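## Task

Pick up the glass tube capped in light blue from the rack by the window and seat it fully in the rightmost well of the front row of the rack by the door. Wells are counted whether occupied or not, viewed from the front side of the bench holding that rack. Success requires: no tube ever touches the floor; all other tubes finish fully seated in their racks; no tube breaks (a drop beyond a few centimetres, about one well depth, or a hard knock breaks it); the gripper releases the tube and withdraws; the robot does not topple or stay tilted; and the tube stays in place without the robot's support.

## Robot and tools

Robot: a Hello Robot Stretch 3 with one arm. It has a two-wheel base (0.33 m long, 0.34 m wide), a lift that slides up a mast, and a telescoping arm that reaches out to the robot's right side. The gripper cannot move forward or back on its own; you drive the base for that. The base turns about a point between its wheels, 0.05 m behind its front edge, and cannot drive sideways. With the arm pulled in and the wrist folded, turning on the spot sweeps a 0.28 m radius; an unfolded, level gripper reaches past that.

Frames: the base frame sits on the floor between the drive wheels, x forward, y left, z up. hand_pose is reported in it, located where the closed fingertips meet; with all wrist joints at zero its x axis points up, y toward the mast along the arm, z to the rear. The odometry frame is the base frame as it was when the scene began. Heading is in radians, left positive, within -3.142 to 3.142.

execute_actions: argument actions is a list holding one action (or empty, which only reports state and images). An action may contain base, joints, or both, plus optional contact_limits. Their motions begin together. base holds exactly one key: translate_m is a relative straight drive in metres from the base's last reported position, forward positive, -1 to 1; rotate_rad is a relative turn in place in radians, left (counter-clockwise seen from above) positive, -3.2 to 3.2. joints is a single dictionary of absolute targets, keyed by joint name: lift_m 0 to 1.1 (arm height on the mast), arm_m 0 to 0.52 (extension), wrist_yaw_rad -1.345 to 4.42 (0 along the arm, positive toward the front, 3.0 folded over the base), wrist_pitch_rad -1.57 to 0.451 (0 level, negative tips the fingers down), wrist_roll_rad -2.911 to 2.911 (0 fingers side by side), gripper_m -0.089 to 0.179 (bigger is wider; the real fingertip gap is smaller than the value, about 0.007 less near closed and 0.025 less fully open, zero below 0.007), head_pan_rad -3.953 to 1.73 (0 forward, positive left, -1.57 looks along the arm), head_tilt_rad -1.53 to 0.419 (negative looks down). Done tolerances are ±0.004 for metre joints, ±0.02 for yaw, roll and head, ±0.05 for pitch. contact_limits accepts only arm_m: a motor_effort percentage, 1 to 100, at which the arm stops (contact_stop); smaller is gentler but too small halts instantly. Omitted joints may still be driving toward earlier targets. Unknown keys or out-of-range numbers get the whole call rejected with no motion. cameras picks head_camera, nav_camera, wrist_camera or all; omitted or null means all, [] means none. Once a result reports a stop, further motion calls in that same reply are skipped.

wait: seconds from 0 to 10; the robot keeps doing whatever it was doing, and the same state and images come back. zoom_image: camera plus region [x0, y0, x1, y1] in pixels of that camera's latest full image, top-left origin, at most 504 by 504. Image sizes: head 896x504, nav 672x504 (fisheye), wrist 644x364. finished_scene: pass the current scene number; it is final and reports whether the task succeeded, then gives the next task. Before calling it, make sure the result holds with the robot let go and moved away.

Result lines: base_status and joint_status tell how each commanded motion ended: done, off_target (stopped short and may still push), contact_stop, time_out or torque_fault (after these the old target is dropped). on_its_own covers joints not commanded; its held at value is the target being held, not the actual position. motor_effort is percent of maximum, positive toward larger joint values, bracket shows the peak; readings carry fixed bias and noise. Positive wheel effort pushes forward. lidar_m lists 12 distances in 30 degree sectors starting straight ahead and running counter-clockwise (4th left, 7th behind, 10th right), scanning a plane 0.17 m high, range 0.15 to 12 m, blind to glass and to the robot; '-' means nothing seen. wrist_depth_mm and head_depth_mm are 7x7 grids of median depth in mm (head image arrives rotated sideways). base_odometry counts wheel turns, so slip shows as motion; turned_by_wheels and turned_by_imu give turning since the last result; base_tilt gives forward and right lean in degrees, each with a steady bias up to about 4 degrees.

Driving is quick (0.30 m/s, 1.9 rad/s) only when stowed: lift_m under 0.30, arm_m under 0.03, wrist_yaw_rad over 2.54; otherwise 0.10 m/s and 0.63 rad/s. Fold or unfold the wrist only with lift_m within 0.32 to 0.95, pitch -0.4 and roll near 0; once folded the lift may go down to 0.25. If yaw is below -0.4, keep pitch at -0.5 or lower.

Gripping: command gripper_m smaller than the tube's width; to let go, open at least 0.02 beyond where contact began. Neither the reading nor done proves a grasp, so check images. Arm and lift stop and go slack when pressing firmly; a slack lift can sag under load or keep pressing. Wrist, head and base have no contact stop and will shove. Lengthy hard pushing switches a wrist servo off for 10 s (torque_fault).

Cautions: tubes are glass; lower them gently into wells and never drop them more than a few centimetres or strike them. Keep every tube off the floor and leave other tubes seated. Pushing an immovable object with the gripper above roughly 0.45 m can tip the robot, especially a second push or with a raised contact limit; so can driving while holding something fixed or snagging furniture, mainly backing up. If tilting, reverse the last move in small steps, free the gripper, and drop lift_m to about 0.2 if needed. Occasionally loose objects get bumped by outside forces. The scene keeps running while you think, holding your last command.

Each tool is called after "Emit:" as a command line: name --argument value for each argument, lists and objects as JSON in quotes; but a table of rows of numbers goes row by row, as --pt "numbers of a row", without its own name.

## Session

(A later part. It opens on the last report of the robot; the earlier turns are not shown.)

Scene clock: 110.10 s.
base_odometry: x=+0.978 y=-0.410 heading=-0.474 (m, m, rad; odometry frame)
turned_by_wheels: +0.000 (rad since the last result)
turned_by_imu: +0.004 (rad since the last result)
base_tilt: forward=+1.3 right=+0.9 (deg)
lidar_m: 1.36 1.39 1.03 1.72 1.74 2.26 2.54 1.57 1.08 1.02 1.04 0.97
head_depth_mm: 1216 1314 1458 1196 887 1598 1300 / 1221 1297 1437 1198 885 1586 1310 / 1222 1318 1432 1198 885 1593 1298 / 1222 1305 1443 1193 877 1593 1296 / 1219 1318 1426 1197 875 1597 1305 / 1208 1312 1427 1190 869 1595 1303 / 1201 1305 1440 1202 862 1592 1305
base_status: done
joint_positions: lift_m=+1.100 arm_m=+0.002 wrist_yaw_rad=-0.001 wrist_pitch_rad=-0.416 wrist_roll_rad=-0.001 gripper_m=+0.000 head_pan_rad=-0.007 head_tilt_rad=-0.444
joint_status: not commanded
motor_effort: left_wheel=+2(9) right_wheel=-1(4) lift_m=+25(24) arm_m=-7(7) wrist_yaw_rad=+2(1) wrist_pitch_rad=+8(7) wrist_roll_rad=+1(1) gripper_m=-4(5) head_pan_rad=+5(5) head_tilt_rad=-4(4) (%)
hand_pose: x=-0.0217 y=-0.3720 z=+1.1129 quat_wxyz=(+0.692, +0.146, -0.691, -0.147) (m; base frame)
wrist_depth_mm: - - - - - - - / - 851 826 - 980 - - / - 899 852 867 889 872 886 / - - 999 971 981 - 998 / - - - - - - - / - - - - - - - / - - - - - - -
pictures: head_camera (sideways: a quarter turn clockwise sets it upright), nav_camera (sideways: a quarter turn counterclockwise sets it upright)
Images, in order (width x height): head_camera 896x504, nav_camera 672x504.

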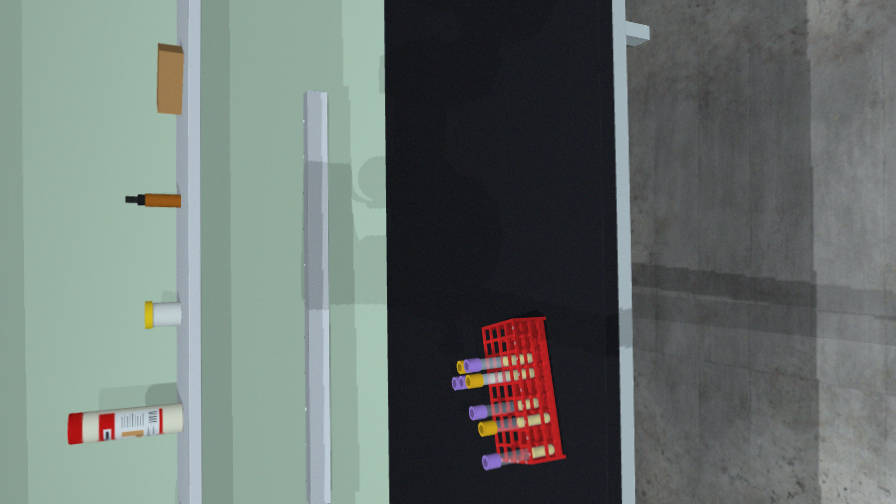

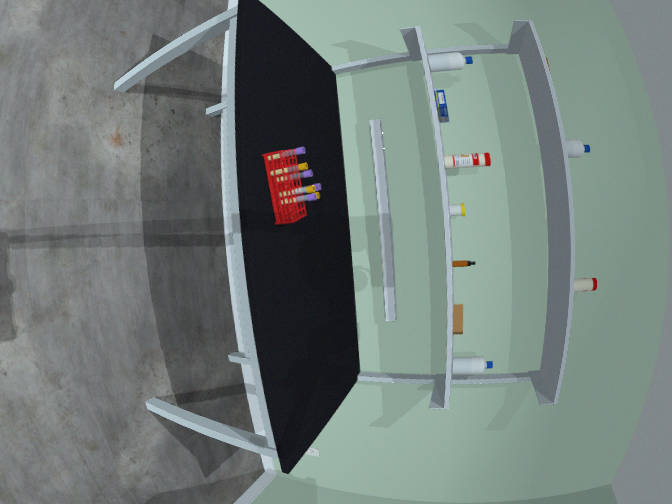

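Emit:
execute_actions --actions '[{"base":{"rotate_rad":1.585},"joints":{"head_pan_rad":-1.45,"head_tilt_rad":-0.7}}]' --cameras '[]'

Emit:
execute_actions --actions '[{"base":{"translate_m":0.13}}]'

Scene clock: 114.47 s.
base_odometry: x=+0.978 y=-0.410 heading=+1.111 (m, m, rad; odometry frame)
turned_by_wheels: +1.585 (rad since the last result)
turned_by_imu: +1.610 (rad since the last result)
base_tilt: forward=+1.3 right=+0.8 (deg)
lidar_m: 1.72 1.74 2.28 2.54 1.53 1.08 1.02 1.05 0.97 1.37 1.39 1.03
head_depth_mm: - - - - - 1305 1140 / 1196 1294 - - 1530 1326 1153 / 1235 1353 1044 891 1582 1335 1154 / 1250 1370 941 903 1591 1344 1148 / 1272 1391 1003 919 1595 1348 1152 / 1286 1409 1064 928 1606 1344 1156 / 1310 1434 1069 1795 1615 1334 1157
base_status: done
joint_positions: lift_m=+1.100 arm_m=+0.002 wrist_yaw_rad=-0.001 wrist_pitch_rad=-0.416 wrist_roll_rad=-0.001 gripper_m=+0.000 head_pan_rad=-1.443 head_tilt_rad=-0.691
joint_status: all done
motor_effort: left_wheel=-2(7) right_wheel=+2(6) lift_m=+24(25) arm_m=-8(7) wrist_yaw_rad=+1(1) wrist_pitch_rad=+8(8) wrist_roll_rad=+1(1) gripper_m=-5(5) head_pan_rad=-4(65) head_tilt_rad=-5(27) (%)
hand_pose: x=-0.0217 y=-0.3720 z=+1.1129 quat_wxyz=(+0.692, +0.146, -0.691, -0.147) (m; base frame)
wrist_depth_mm: - - - - - - - / - - - - - - - / 878 900 930 988 - - - / 697 708 712 819 810 835 - / 640 649 646 - 693 684 740 / - - - - - - - / - - - - - - -
pictures: none
No camera images: the call's "cameras" was empty. Leave "cameras" out to get every camera's image.

Scene clock: 117.23 s.
base_odometry: x=+1.035 y=-0.294 heading=+1.111 (m, m, rad; odometry frame)
turned_by_wheels: +0.000 (rad since the last result)
turned_by_imu: +0.001 (rad since the last result)
base_tilt: forward=+1.3 right=+0.9 (deg)
lidar_m: 1.59 1.61 2.12 2.57 1.73 1.22 1.15 1.18 1.05 1.35 0.94 0.94
head_depth_mm: - - - - - 1289 1140 / 1196 1303 - - 1522 1329 1147 / 1230 1348 1048 888 1588 1337 1142 / 1252 1361 1012 891 1595 1342 1147 / 1256 1381 1057 905 1592 1343 1161 / 1287 1408 1063 920 1611 1343 1156 / 1282 1413 1063 937 1620 1344 1157
base_status: done
joint_positions: lift_m=+1.100 arm_m=+0.002 wrist_yaw_rad=-0.001 wrist_pitch_rad=-0.416 wrist_roll_rad=-0.001 gripper_m=+0.000 head_pan_rad=-1.443 head_tilt_rad=-0.691
joint_status: not commanded
motor_effort: left_wheel=-2(5) right_wheel=+2(6) lift_m=+24(25) arm_m=-7(7) wrist_yaw_rad=+1(2) wrist_pitch_rad=+8(8) wrist_roll_rad=+1(1) gripper_m=-5(5) head_pan_rad=-5(5) head_tilt_rad=-5(5) (%)
hand_pose: x=-0.0217 y=-0.3720 z=+1.1129 quat_wxyz=(+0.692, +0.146, -0.691, -0.147) (m; base frame)
wrist_depth_mm: - - - - - - - / - - - - - - - / 876 899 933 987 - - - / 698 743 689 774 817 838 894 / 624 626 642 - 656 683 718 / - - - - - - 826 / - - - - - - -
pictures: head_camera (sideways: a quarter turn clockwise sets it upright), nav_camera (sideways: a quarter turn counterclockwise sets it upright), wrist_camera
Images, in order (width x height): head_camera 896x504, nav_camera 672x504, wrist_camera 644x364.

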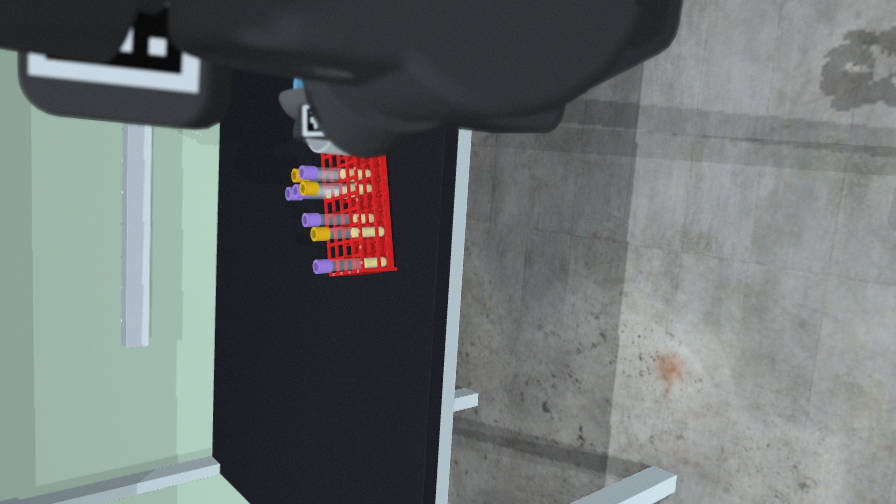

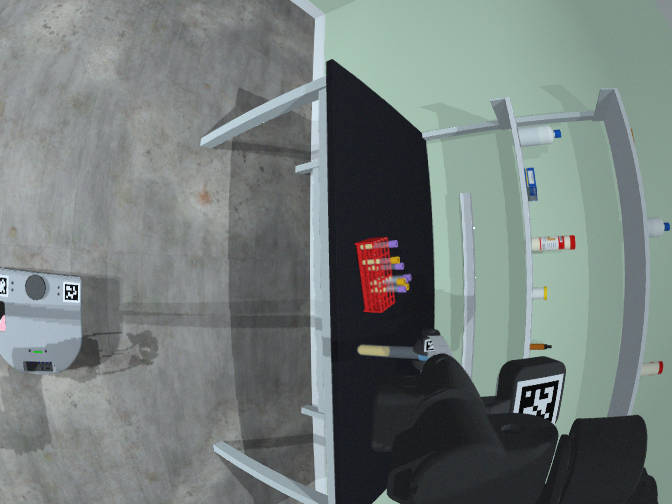

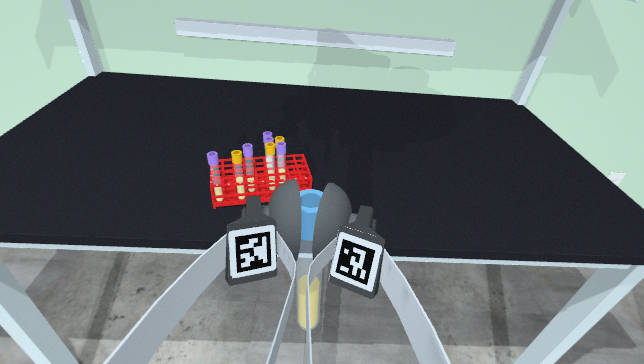

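Emit:
execute_actions --actions '[{"joints":{"lift_m":0.95,"arm_m":0.28}}]' --cameras '["wrist_camera","head_camera"]'

Scene clock: 121.27 s.
base_odometry: x=+1.035 y=-0.294 heading=+1.111 (m, m, rad; odometry frame)
turned_by_wheels: +0.000 (rad since the last result)
turned_by_imu: +0.000 (rad since the last result)
base_tilt: forward=+1.3 right=+1.0 (deg)
lidar_m: 1.59 1.61 2.12 2.57 1.73 1.22 1.15 1.18 1.05 1.35 0.94 0.93
head_depth_mm: 1201 1297 - 860 1574 1324 1145 / 1218 1331 - 868 1584 1325 1140 / 1223 1343 1007 890 1586 1338 1148 / 1248 1363 1011 894 1586 1334 1152 / 1266 1387 1056 900 1590 1344 1158 / 1282 1400 1060 922 1588 1342 1150 / 1273 1399 1068 940 1608 1354 1154
base_status: not commanded
joint_positions: lift_m=+0.950 arm_m=+0.280 wrist_yaw_rad=-0.001 wrist_pitch_rad=-0.416 wrist_roll_rad=+0.000 gripper_m=+0.000 head_pan_rad=-1.443 head_tilt_rad=-0.691
joint_status: all done
motor_effort: left_wheel=-2(2) right_wheel=+2(2) lift_m=+15(18) arm_m=+5(5) wrist_yaw_rad=+2(1) wrist_pitch_rad=+8(8) wrist_roll_rad=+0(1) gripper_m=-4(4) head_pan_rad=-4(5) head_tilt_rad=-5(5) (%)
hand_pose: x=-0.0217 y=-0.6491 z=+0.9633 quat_wxyz=(+0.692, +0.146, -0.691, -0.147) (m; base frame)
wrist_depth_mm: 902 883 910 904 923 902 868 / 738 796 827 883 948 942 947 / 585 599 636 660 685 720 744 / 474 405 418 536 537 567 588 / 399 368 377 - 456 459 481 / 348 362 354 366 387 398 400 / 307 314 320 327 334 346 351
pictures: head_camera (sideways: a quarter turn clockwise sets it upright), wrist_camera
Images, in order (width x height): head_camera 896x504, wrist_camera 644x364.

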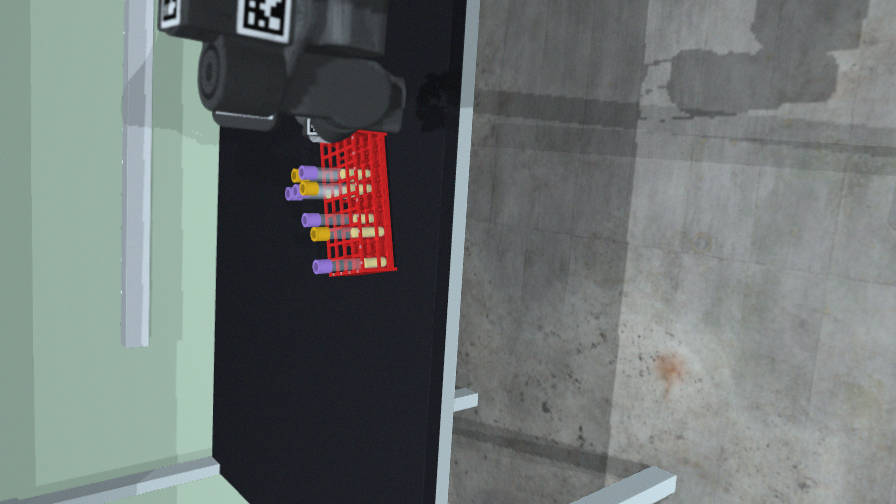

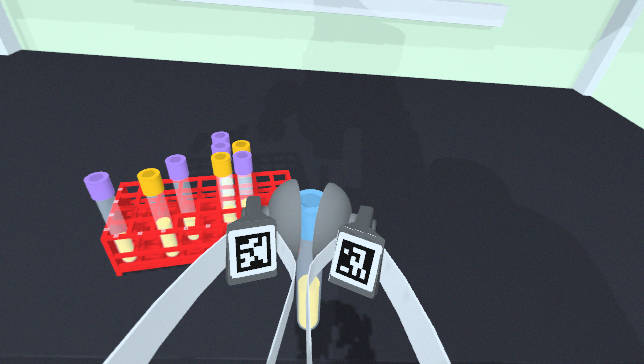

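Emit:
execute_actions --actions '[{"base":{"translate_m":0.04},"joints":{"lift_m":0.965,"arm_m":0.36,"head_pan_rad":-1.7}}]' --cameras '["wrist_camera","head_camera"]'

Scene clock: 124.13 s.
base_odometry: x=+1.053 y=-0.258 heading=+1.111 (m, m, rad; odometry frame)
turned_by_wheels: +0.000 (rad since the last result)
turned_by_imu: +0.000 (rad since the last result)
base_tilt: forward=+1.3 right=+1.0 (deg)
lidar_m: 1.55 1.58 2.08 2.58 1.79 1.25 1.19 1.08 1.08 1.35 0.90 0.93
head_depth_mm: 1281 1393 - 1781 1579 1319 1147 / 1264 - 997 916 1588 1330 1144 / 1236 - 998 904 1585 1338 1150 / 1244 - 924 896 1595 1340 1154 / 1224 1348 915 880 1596 1345 1155 / 1224 1346 1061 868 1608 1345 1151 / 1202 1327 1066 873 1601 1347 1158
base_status: done
joint_positions: lift_m=+0.965 arm_m=+0.360 wrist_yaw_rad=-0.001 wrist_pitch_rad=-0.416 wrist_roll_rad=+0.000 gripper_m=+0.000 head_pan_rad=-1.693 head_tilt_rad=-0.691
joint_status: all done
motor_effort: left_wheel=-2(3) right_wheel=+2(8) lift_m=+25(27) arm_m=+6(6) wrist_yaw_rad=+1(2) wrist_pitch_rad=+8(8) wrist_roll_rad=+1(0) gripper_m=-5(4) head_pan_rad=-5(32) head_tilt_rad=-5(5) (%)
hand_pose: x=-0.0217 y=-0.7291 z=+0.9777 quat_wxyz=(+0.692, +0.146, -0.691, -0.147) (m; base frame)
wrist_depth_mm: 817 812 810 754 785 797 812 / 783 821 858 887 884 897 892 / 606 623 651 694 724 751 791 / 500 509 530 562 568 584 609 / 419 433 440 - 471 487 503 / 360 305 331 359 403 409 427 / 319 312 325 340 348 358 367
pictures: head_camera (sideways: a quarter turn clockwise sets it upright), wrist_camera
Images, in order (width x height): head_camera 896x504, wrist_camera 644x364.

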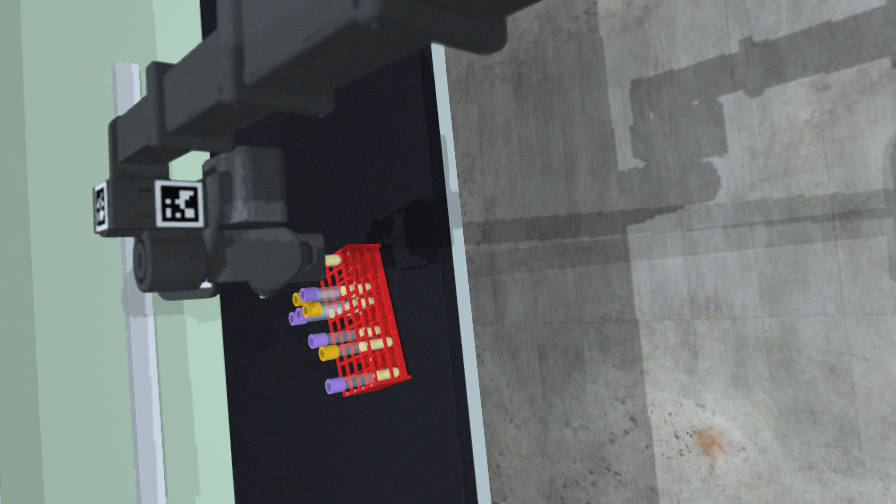

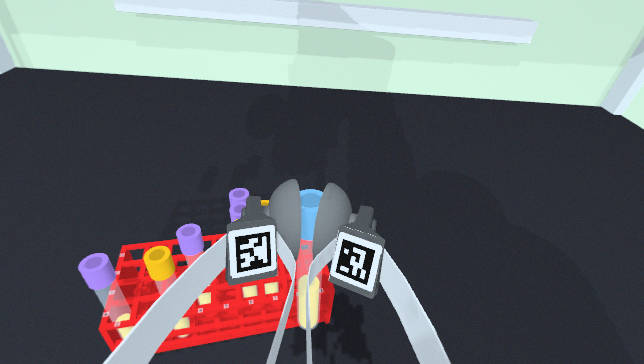

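Emit:
zoom_image --camera "wrist_camera" --region '[200,200,420,364]'

Emit:
zoom_image --camera "head_camera" --region '[270,210,430,410]'

Region (200, 200, 420, 364) of wrist_camera's 644x364 image, scaled by 2.291; it fills the top 376 rows of this view, and the rest is white.

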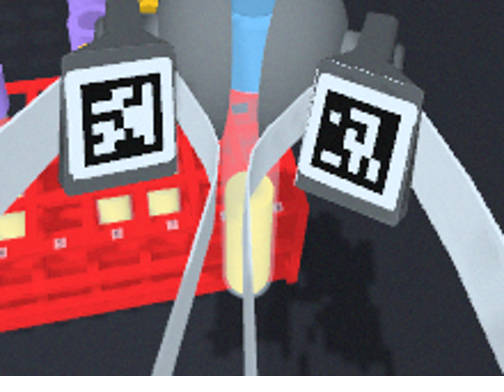

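Region (270, 210, 430, 410) of head_camera's 896x504 image, scaled by 2.520, with more detail than that image has; it fills the left 403 columns of this view, and the rest is white.

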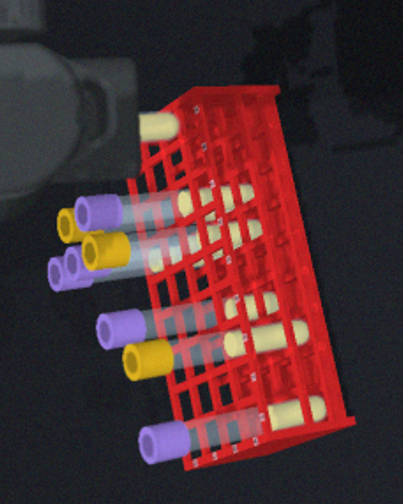

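Emit:
execute_actions --actions '[{"joints":{"arm_m":0.42}}]' --cameras '["wrist_camera","head_camera"]'

Emit:
zoom_image --camera "wrist_camera" --region '[200,200,420,364]'

Emit:
zoom_image --camera "head_camera" --region '[270,210,430,410]'

Scene clock: 127.37 s.
base_odometry: x=+1.053 y=-0.258 heading=+1.111 (m, m, rad; odometry frame)
turned_by_wheels: +0.000 (rad since the last result)
turned_by_imu: +0.000 (rad since the last result)
base_tilt: forward=+1.2 right=+1.0 (deg)
lidar_m: 1.55 1.57 2.07 2.58 1.79 1.26 1.19 1.08 1.08 1.35 0.90 0.92
head_depth_mm: 1279 1418 - 1769 1585 1326 1144 / 1265 - 994 918 1577 1331 1145 / 1234 - 1041 902 1585 1332 1151 / 1221 - 966 893 1599 1320 1149 / 1230 1353 915 882 1602 1350 1152 / 1209 1348 1064 867 1584 1334 1149 / 1200 1328 1062 869 1606 1351 1160
base_status: not commanded
joint_positions: lift_m=+0.965 arm_m=+0.420 wrist_yaw_rad=-0.001 wrist_pitch_rad=-0.416 wrist_roll_rad=+0.000 gripper_m=+0.000 head_pan_rad=-1.693 head_tilt_rad=-0.691
joint_status: all done
motor_effort: left_wheel=-2(2) right_wheel=+2(2) lift_m=+24(25) arm_m=+5(8) wrist_yaw_rad=+1(1) wrist_pitch_rad=+8(8) wrist_roll_rad=+1(1) gripper_m=-6(5) head_pan_rad=-5(5) head_tilt_rad=-6(5) (%)
hand_pose: x=-0.0217 y=-0.7891 z=+0.9777 quat_wxyz=(+0.692, +0.146, -0.691, -0.147) (m; base frame)
wrist_depth_mm: 777 749 680 702 700 729 750 / 793 818 821 807 831 840 829 / 595 629 661 690 723 746 801 / 501 511 533 565 568 591 611 / 421 432 451 - 475 484 497 / 366 371 248 373 404 415 429 / 281 265 286 327 348 357 369
pictures: head_camera (sideways: a quarter turn clockwise sets it upright), wrist_camera
Images, in order (width x height): head_camera 896x504, wrist_camera 644x364.

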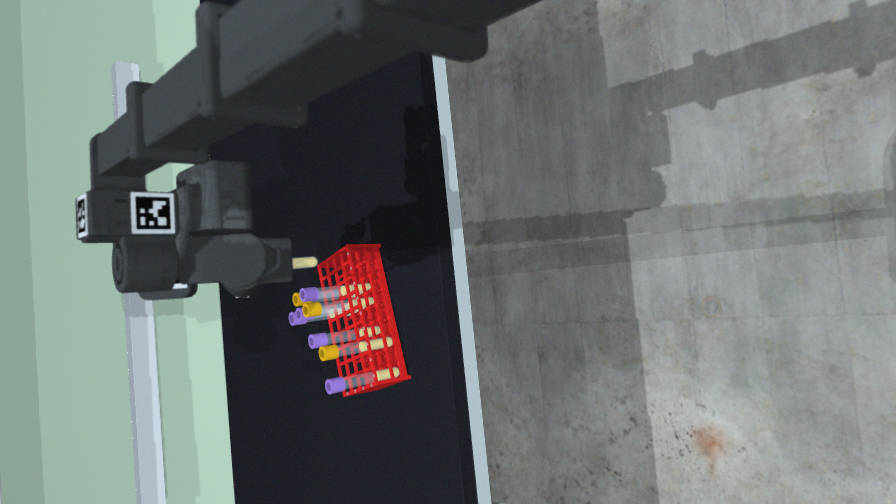

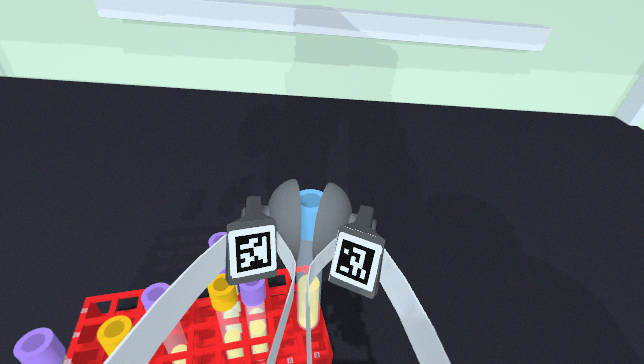

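Region (200, 200, 420, 364) of wrist_camera's 644x364 image, scaled by 2.291; it fills the top 376 rows of this view, and the rest is white.

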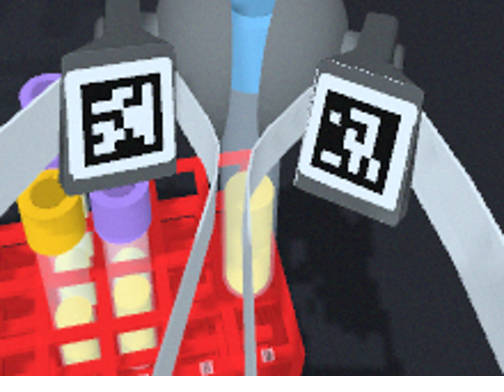

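Region (270, 210, 430, 410) of head_camera's 896x504 image, scaled by 2.520, with more detail than that image has; it fills the left 403 columns of this view, and the rest is white.

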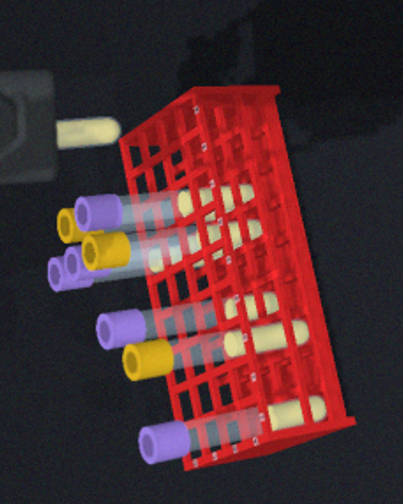

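Emit:
execute_actions --actions '[{"joints":{"arm_m":0.44,"lift_m":0.948}}]' --cameras '["wrist_camera","head_camera"]'

Emit:
zoom_image --camera "wrist_camera" --region '[220,230,400,364]'

Emit:
zoom_image --camera "head_camera" --region '[270,210,400,330]'

Scene clock: 129.40 s.
base_odometry: x=+1.053 y=-0.258 heading=+1.111 (m, m, rad; odometry frame)
turned_by_wheels: +0.000 (rad since the last result)
turned_by_imu: +0.000 (rad since the last result)
base_tilt: forward=+1.3 right=+0.9 (deg)
lidar_m: 1.55 1.58 2.07 2.57 1.79 1.26 1.19 1.08 1.08 1.35 0.91 0.93
head_depth_mm: 1273 1396 - - 1530 1328 1143 / 1264 - 973 918 1577 1322 1144 / 1236 - 1047 900 1584 1329 1150 / 1237 - 968 893 1593 1336 1145 / 1227 1349 923 881 1599 1338 1153 / 1220 1343 1060 869 1607 1348 1157 / 1197 1328 1065 867 1613 1349 1158
base_status: not commanded
joint_positions: lift_m=+0.948 arm_m=+0.440 wrist_yaw_rad=-0.001 wrist_pitch_rad=-0.416 wrist_roll_rad=+0.000 gripper_m=+0.000 head_pan_rad=-1.693 head_tilt_rad=-0.691
joint_status: all done
motor_effort: left_wheel=-2(2) right_wheel=+2(2) lift_m=+16(22) arm_m=+6(6) wrist_yaw_rad=+1(1) wrist_pitch_rad=+8(8) wrist_roll_rad=+1(1) gripper_m=-5(4) head_pan_rad=-5(5) head_tilt_rad=-5(5) (%)
hand_pose: x=-0.0217 y=-0.8091 z=+0.9613 quat_wxyz=(+0.692, +0.146, -0.691, -0.147) (m; base frame)
wrist_depth_mm: 741 728 739 666 678 681 736 / 743 785 791 808 805 806 817 / 582 604 616 650 668 731 762 / 471 489 503 539 541 564 589 / 398 414 432 - 447 462 477 / 345 355 225 354 384 390 402 / 290 255 268 313 332 342 349
pictures: head_camera (sideways: a quarter turn clockwise sets it upright), wrist_camera
Images, in order (width x height): head_camera 896x504, wrist_camera 644x364.

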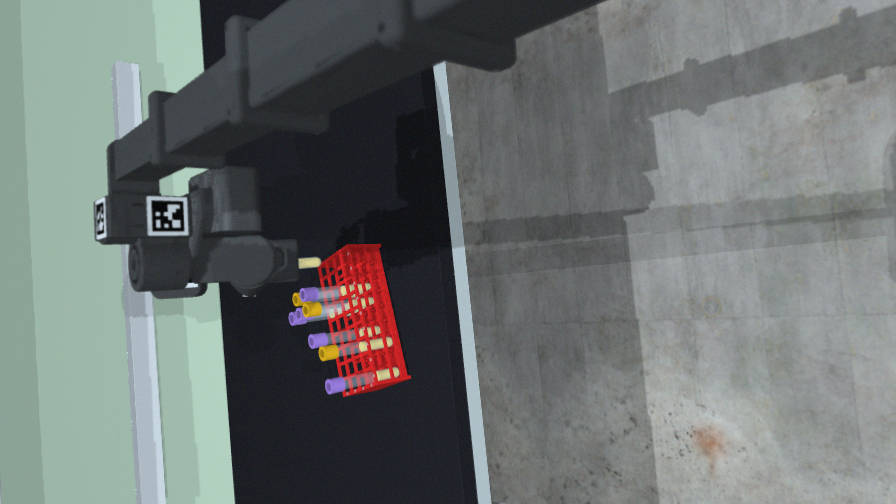

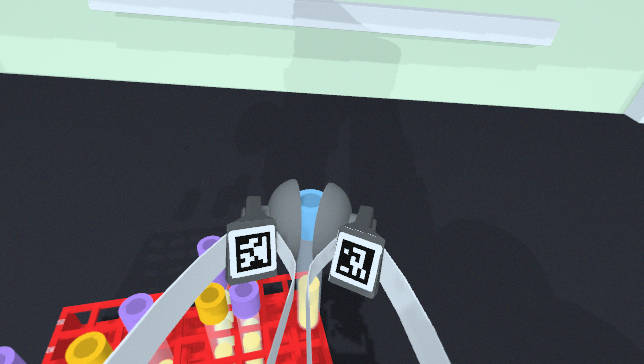

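Region (220, 230, 400, 364) of wrist_camera's 644x364 image, scaled by 2.800; it fills the top 375 rows of this view, and the rest is white.

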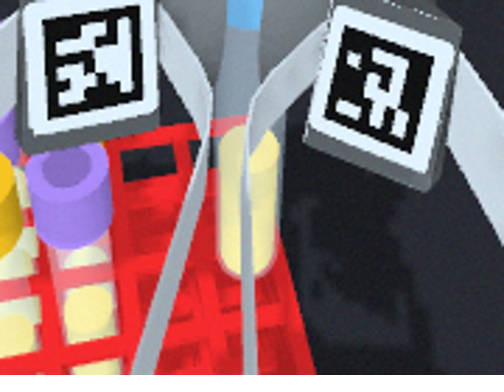

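Region (270, 210, 400, 330) of head_camera's 896x504 image, scaled by 3.877, with more detail than that image has; it fills the top 465 rows of this view, and the rest is white.

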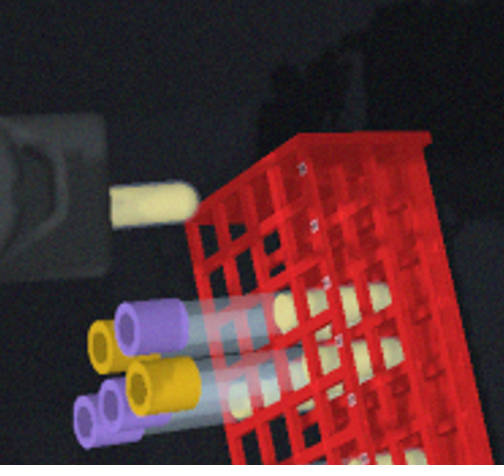

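Emit:
execute_actions --actions '[{"joints":{"arm_m":0.425,"lift_m":0.955,"head_pan_rad":-1.75,"head_tilt_rad":-0.62}}]' --cameras '["wrist_camera","head_camera"]'

Emit:
zoom_image --camera "wrist_camera" --region '[220,230,400,364]'

Emit:
zoom_image --camera "head_camera" --region '[320,230,440,340]'

Scene clock: 133.07 s.
base_odometry: x=+1.053 y=-0.258 heading=+1.111 (m, m, rad; odometry frame)
turned_by_wheels: +0.000 (rad since the last result)
turned_by_imu: +0.000 (rad since the last result)
base_tilt: forward=+1.3 right=+1.0 (deg)
lidar_m: 1.55 1.58 2.07 2.58 1.79 1.26 1.20 1.08 1.08 1.35 0.91 0.93
head_depth_mm: 1301 1451 1253 - 1585 1380 1178 / 1274 1426 - 923 1675 1378 1173 / 1256 1346 1133 906 1683 1389 1177 / 1240 1323 1083 892 1681 1394 1170 / 1222 1327 1142 878 1679 1388 1180 / 1195 1320 1209 854 1625 1394 1188 / 1180 1274 1216 881 1633 1401 1183
base_status: not commanded
joint_positions: lift_m=+0.955 arm_m=+0.425 wrist_yaw_rad=-0.001 wrist_pitch_rad=-0.416 wrist_roll_rad=+0.000 gripper_m=+0.000 head_pan_rad=-1.743 head_tilt_rad=-0.626
joint_status: all done
motor_effort: left_wheel=-3(3) right_wheel=+1(2) lift_m=+25(24) arm_m=-7(8) wrist_yaw_rad=+1(1) wrist_pitch_rad=+8(8) wrist_roll_rad=+1(1) gripper_m=-5(5) head_pan_rad=-5(14) head_tilt_rad=+2(13) (%)
hand_pose: x=-0.0217 y=-0.7950 z=+0.9677 quat_wxyz=(+0.692, +0.146, -0.691, -0.147) (m; base frame)
wrist_depth_mm: 754 758 756 673 696 744 746 / 759 784 786 826 829 819 809 / 589 613 646 666 695 729 770 / 480 495 519 549 554 573 584 / 410 419 436 - 458 470 489 / 352 362 283 360 395 397 409 / 279 251 274 318 340 342 354
pictures: head_camera (sideways: a quarter turn clockwise sets it upright), wrist_camera
Images, in order (width x height): head_camera 896x504, wrist_camera 644x364.

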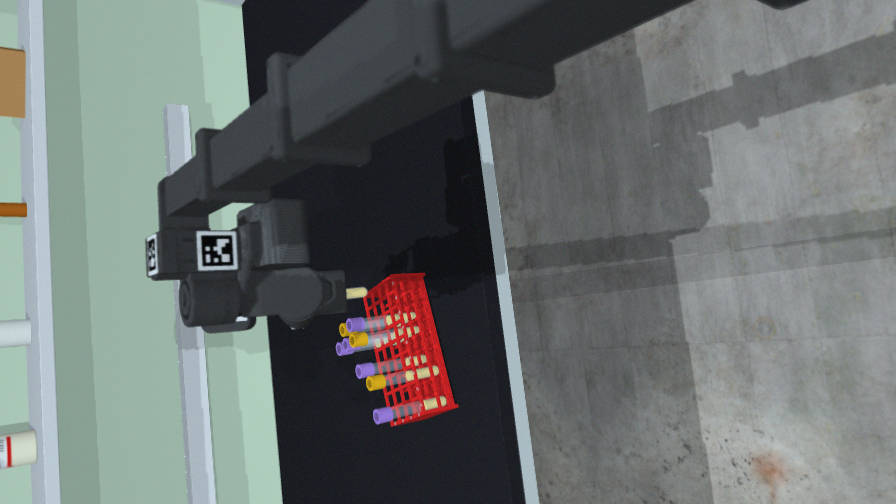

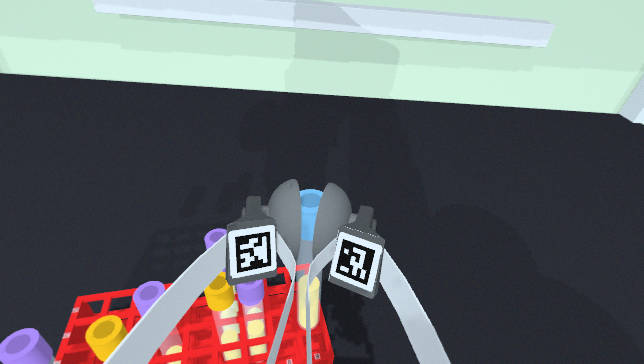

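Region (220, 230, 400, 364) of wrist_camera's 644x364 image, scaled by 2.800; it fills the top 375 rows of this view, and the rest is white.

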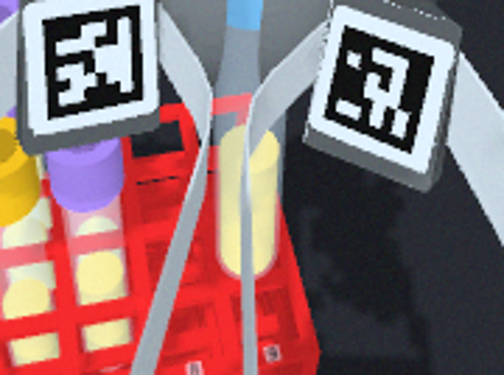

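Region (320, 230, 440, 340) of head_camera's 896x504 image, scaled by 4.200, with more detail than that image has; it fills the top 462 rows of this view, and the rest is white.

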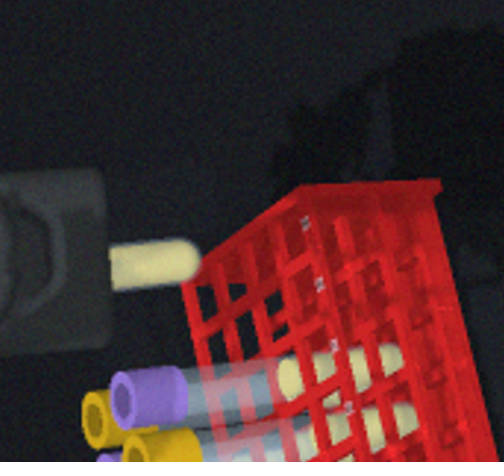

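Emit:
execute_actions --actions '[{"joints":{"lift_m":0.932}}]' --cameras '["wrist_camera","head_camera"]'

Emit:
zoom_image --camera "wrist_camera" --region '[220,230,400,364]'

Emit:
zoom_image --camera "head_camera" --region '[320,230,440,340]'

Scene clock: 135.10 s.
base_odometry: x=+1.053 y=-0.258 heading=+1.111 (m, m, rad; odometry frame)
turned_by_wheels: +0.000 (rad since the last result)
turned_by_imu: +0.000 (rad since the last result)
base_tilt: forward=+1.3 right=+0.9 (deg)
lidar_m: 1.55 1.58 2.07 2.58 1.79 1.26 1.19 1.08 1.08 1.35 0.91 0.93
head_depth_mm: 1297 1459 1213 - - 1345 1160 / 1274 1436 1324 - 1626 1376 1173 / 1255 1348 1085 911 1690 1385 1181 / 1240 1319 1078 898 1693 1395 1179 / 1212 1322 1134 877 1702 1380 1180 / 1200 1319 1202 852 1647 1390 1191 / 1190 1275 1216 883 1656 1405 1181
base_status: not commanded
joint_positions: lift_m=+0.932 arm_m=+0.425 wrist_yaw_rad=-0.001 wrist_pitch_rad=-0.416 wrist_roll_rad=+0.000 gripper_m=+0.000 head_pan_rad=-1.743 head_tilt_rad=-0.626
joint_status: all done
motor_effort: left_wheel=-1(2) right_wheel=+2(2) lift_m=+15(21) arm_m=-7(8) wrist_yaw_rad=+1(1) wrist_pitch_rad=+8(8) wrist_roll_rad=+1(1) gripper_m=-6(5) head_pan_rad=-5(6) head_tilt_rad=+3(3) (%)
hand_pose: x=-0.0217 y=-0.7950 z=+0.9453 quat_wxyz=(+0.692, +0.146, -0.691, -0.147) (m; base frame)
wrist_depth_mm: 750 774 769 753 754 686 745 / 701 745 808 796 795 813 825 / 547 563 596 620 651 673 718 / 441 462 478 508 507 530 558 / 377 386 254 - 430 436 452 / 328 263 281 335 367 368 383 / 240 235 262 284 312 325 329
pictures: head_camera (sideways: a quarter turn clockwise sets it upright), wrist_camera
Images, in order (width x height): head_camera 896x504, wrist_camera 644x364.

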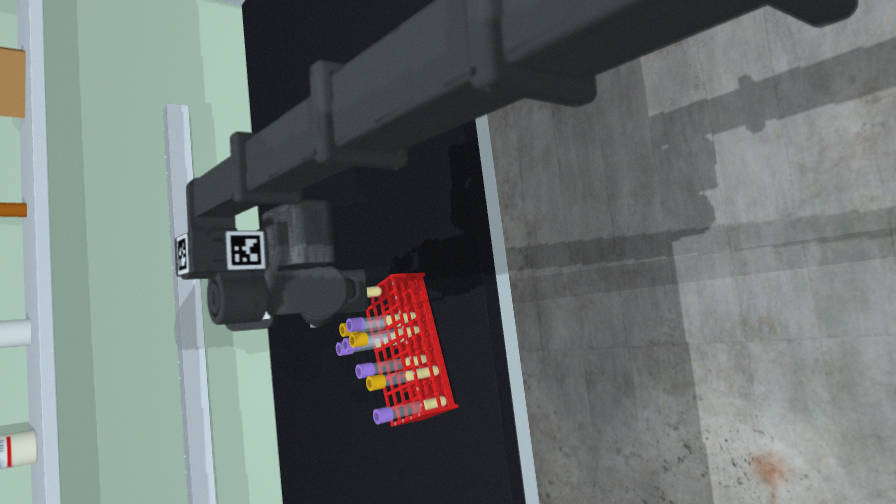

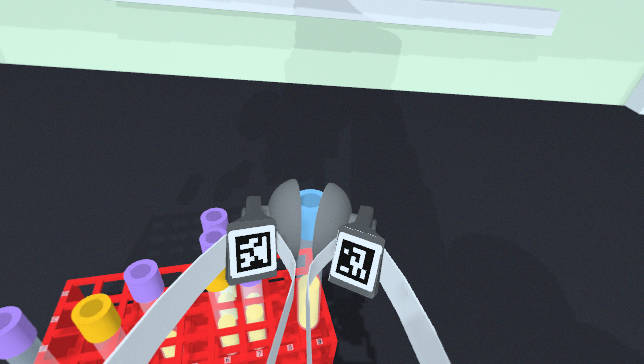

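Region (220, 230, 400, 364) of wrist_camera's 644x364 image, scaled by 2.800; it fills the top 375 rows of this view, and the rest is white.

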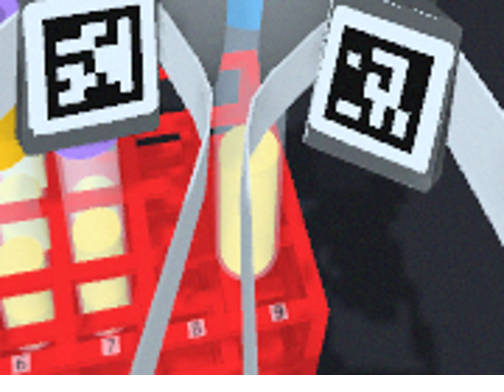

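Region (320, 230, 440, 340) of head_camera's 896x504 image, scaled by 4.200, with more detail than that image has; it fills the top 462 rows of this view, and the rest is white.

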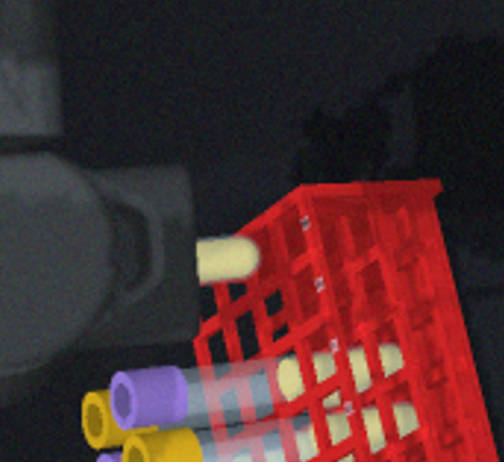

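Emit:
execute_actions --actions '[{"base":{"translate_m":-0.007},"joints":{"arm_m":0.431,"lift_m":0.926}}]' --cameras '["wrist_camera","head_camera"]'

Emit:
zoom_image --camera "wrist_camera" --region '[220,230,400,364]'

Emit:
zoom_image --camera "head_camera" --region '[320,230,440,340]'

Scene clock: 137.83 s.
base_odometry: x=+1.050 y=-0.264 heading=+1.111 (m, m, rad; odometry frame)
turned_by_wheels: +0.000 (rad since the last result)
turned_by_imu: +0.000 (rad since the last result)
base_tilt: forward=+1.3 right=+0.9 (deg)
lidar_m: 1.55 1.58 2.07 2.57 1.78 1.26 1.19 1.08 1.08 1.35 0.91 0.93
head_depth_mm: 1289 1461 1184 - - 1346 1176 / 1279 1433 1324 - 1623 1375 1176 / 1254 1334 1077 906 1690 1391 1180 / 1240 1319 1084 900 1678 1387 1181 / 1219 1328 1140 881 1693 1388 1183 / 1199 1311 1204 848 1634 1401 1186 / 1183 1269 1208 885 1651 1391 1183
base_status: done
joint_positions: lift_m=+0.926 arm_m=+0.431 wrist_yaw_rad=-0.001 wrist_pitch_rad=-0.416 wrist_roll_rad=+0.000 gripper_m=+0.000 head_pan_rad=-1.743 head_tilt_rad=-0.626
joint_status: all done
motor_effort: left_wheel=-2(8) right_wheel=+2(6) lift_m=+16(17) arm_m=+5(4) wrist_yaw_rad=+1(2) wrist_pitch_rad=+8(8) wrist_roll_rad=+1(1) gripper_m=-6(5) head_pan_rad=-4(5) head_tilt_rad=+2(3) (%)
hand_pose: x=-0.0217 y=-0.8001 z=+0.9393 quat_wxyz=(+0.692, +0.146, -0.691, -0.147) (m; base frame)
wrist_depth_mm: 755 751 748 762 751 678 739 / 692 709 760 789 819 804 817 / 534 555 588 603 639 662 711 / 440 448 472 500 503 521 543 / 372 381 240 - 418 431 444 / 314 254 264 327 358 363 370 / 226 244 252 292 308 318 321
pictures: head_camera (sideways: a quarter turn clockwise sets it upright), wrist_camera
Images, in order (width x height): head_camera 896x504, wrist_camera 644x364.

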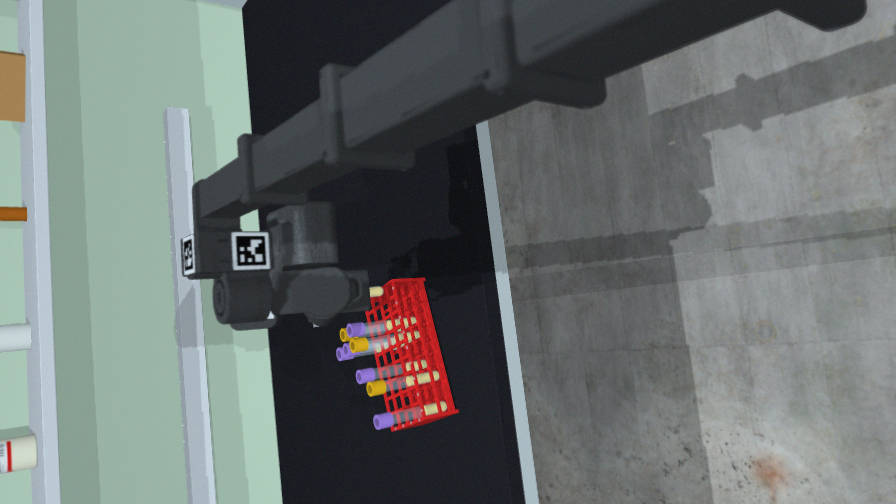

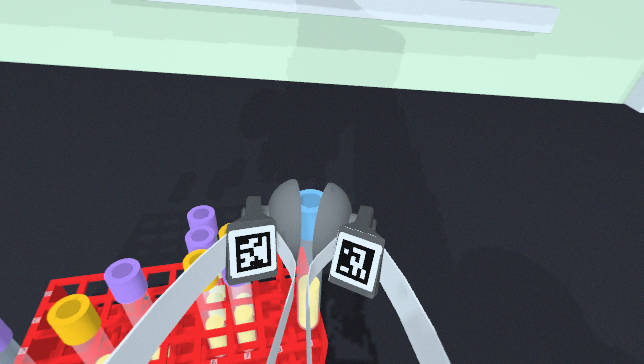

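Region (220, 230, 400, 364) of wrist_camera's 644x364 image, scaled by 2.800; it fills the top 375 rows of this view, and the rest is white.

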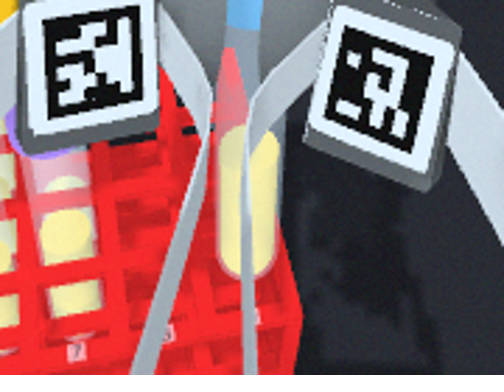

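Region (320, 230, 440, 340) of head_camera's 896x504 image, scaled by 4.200, with more detail than that image has; it fills the top 462 rows of this view, and the rest is white.

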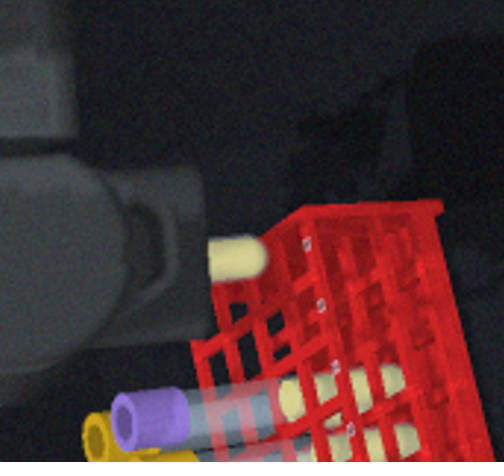

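Emit:
execute_actions --actions '[{"joints":{"arm_m":0.434,"lift_m":0.912}}]' --cameras '["wrist_camera","head_camera"]'

Emit:
zoom_image --camera "wrist_camera" --region '[220,230,400,364]'

Emit:
zoom_image --camera "head_camera" --region '[320,230,440,340]'

Scene clock: 139.43 s.
base_odometry: x=+1.050 y=-0.264 heading=+1.111 (m, m, rad; odometry frame)
turned_by_wheels: +0.000 (rad since the last result)
turned_by_imu: +0.000 (rad since the last result)
base_tilt: forward=+1.2 right=+1.0 (deg)
lidar_m: 1.56 1.58 2.08 2.58 1.78 1.25 1.19 1.08 1.07 1.35 0.91 0.92
head_depth_mm: 1299 1458 1178 938 - 1316 1170 / 1279 1439 1279 - 1673 1376 1169 / 1260 1352 - 908 1681 1388 1172 / 1232 1320 1081 897 1693 1391 1185 / 1226 1328 1201 878 1692 1386 1180 / 1201 1311 1204 849 1643 1398 1185 / 1183 1285 1220 887 1641 1390 1181
base_status: not commanded
joint_positions: lift_m=+0.912 arm_m=+0.434 wrist_yaw_rad=-0.001 wrist_pitch_rad=-0.416 wrist_roll_rad=+0.000 gripper_m=+0.000 head_pan_rad=-1.743 head_tilt_rad=-0.626
joint_status: all done
motor_effort: left_wheel=-1(2) right_wheel=+2(2) lift_m=+15(14) arm_m=+6(9) wrist_yaw_rad=+1(1) wrist_pitch_rad=+8(8) wrist_roll_rad=+1(1) gripper_m=-5(5) head_pan_rad=-5(5) head_tilt_rad=+3(3) (%)
hand_pose: x=-0.0217 y=-0.8031 z=+0.9253 quat_wxyz=(+0.692, +0.146, -0.691, -0.147) (m; base frame)
wrist_depth_mm: 746 745 751 739 747 742 747 / 656 684 730 756 794 813 804 / 510 525 551 582 611 634 658 / 417 431 453 469 482 499 514 / 350 364 217 - 396 410 423 / 253 252 256 315 341 343 357 / 212 242 234 277 292 302 307
pictures: head_camera (sideways: a quarter turn clockwise sets it upright), wrist_camera
Images, in order (width x height): head_camera 896x504, wrist_camera 644x364.

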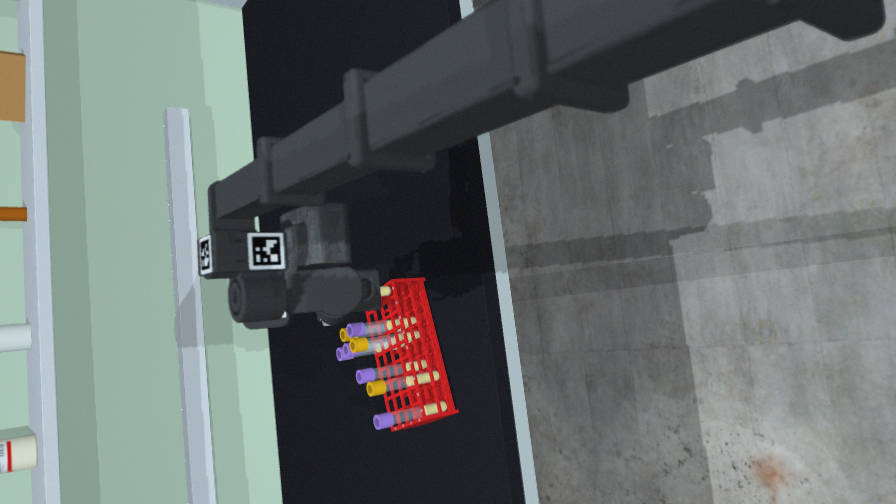

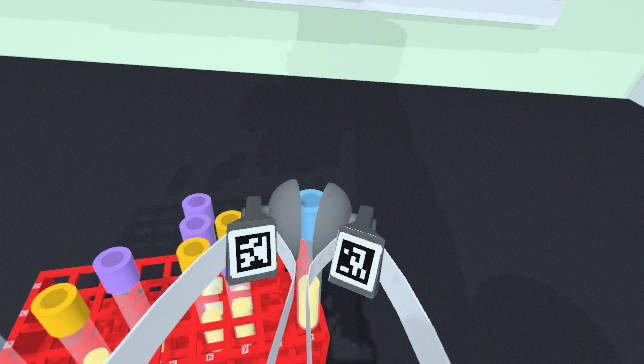

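Region (220, 230, 400, 364) of wrist_camera's 644x364 image, scaled by 2.800; it fills the top 375 rows of this view, and the rest is white.

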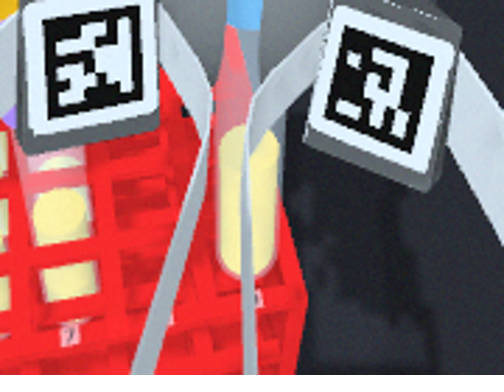

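Region (320, 230, 440, 340) of head_camera's 896x504 image, scaled by 4.200, with more detail than that image has; it fills the top 462 rows of this view, and the rest is white.

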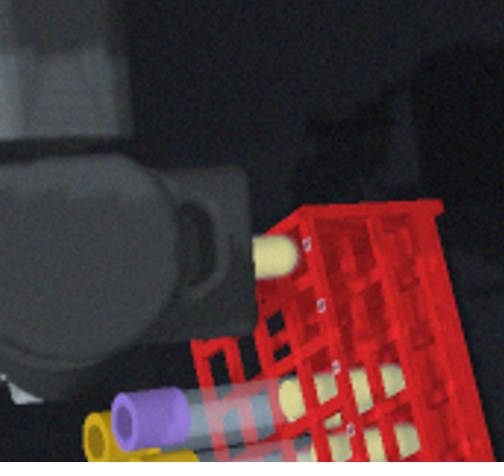

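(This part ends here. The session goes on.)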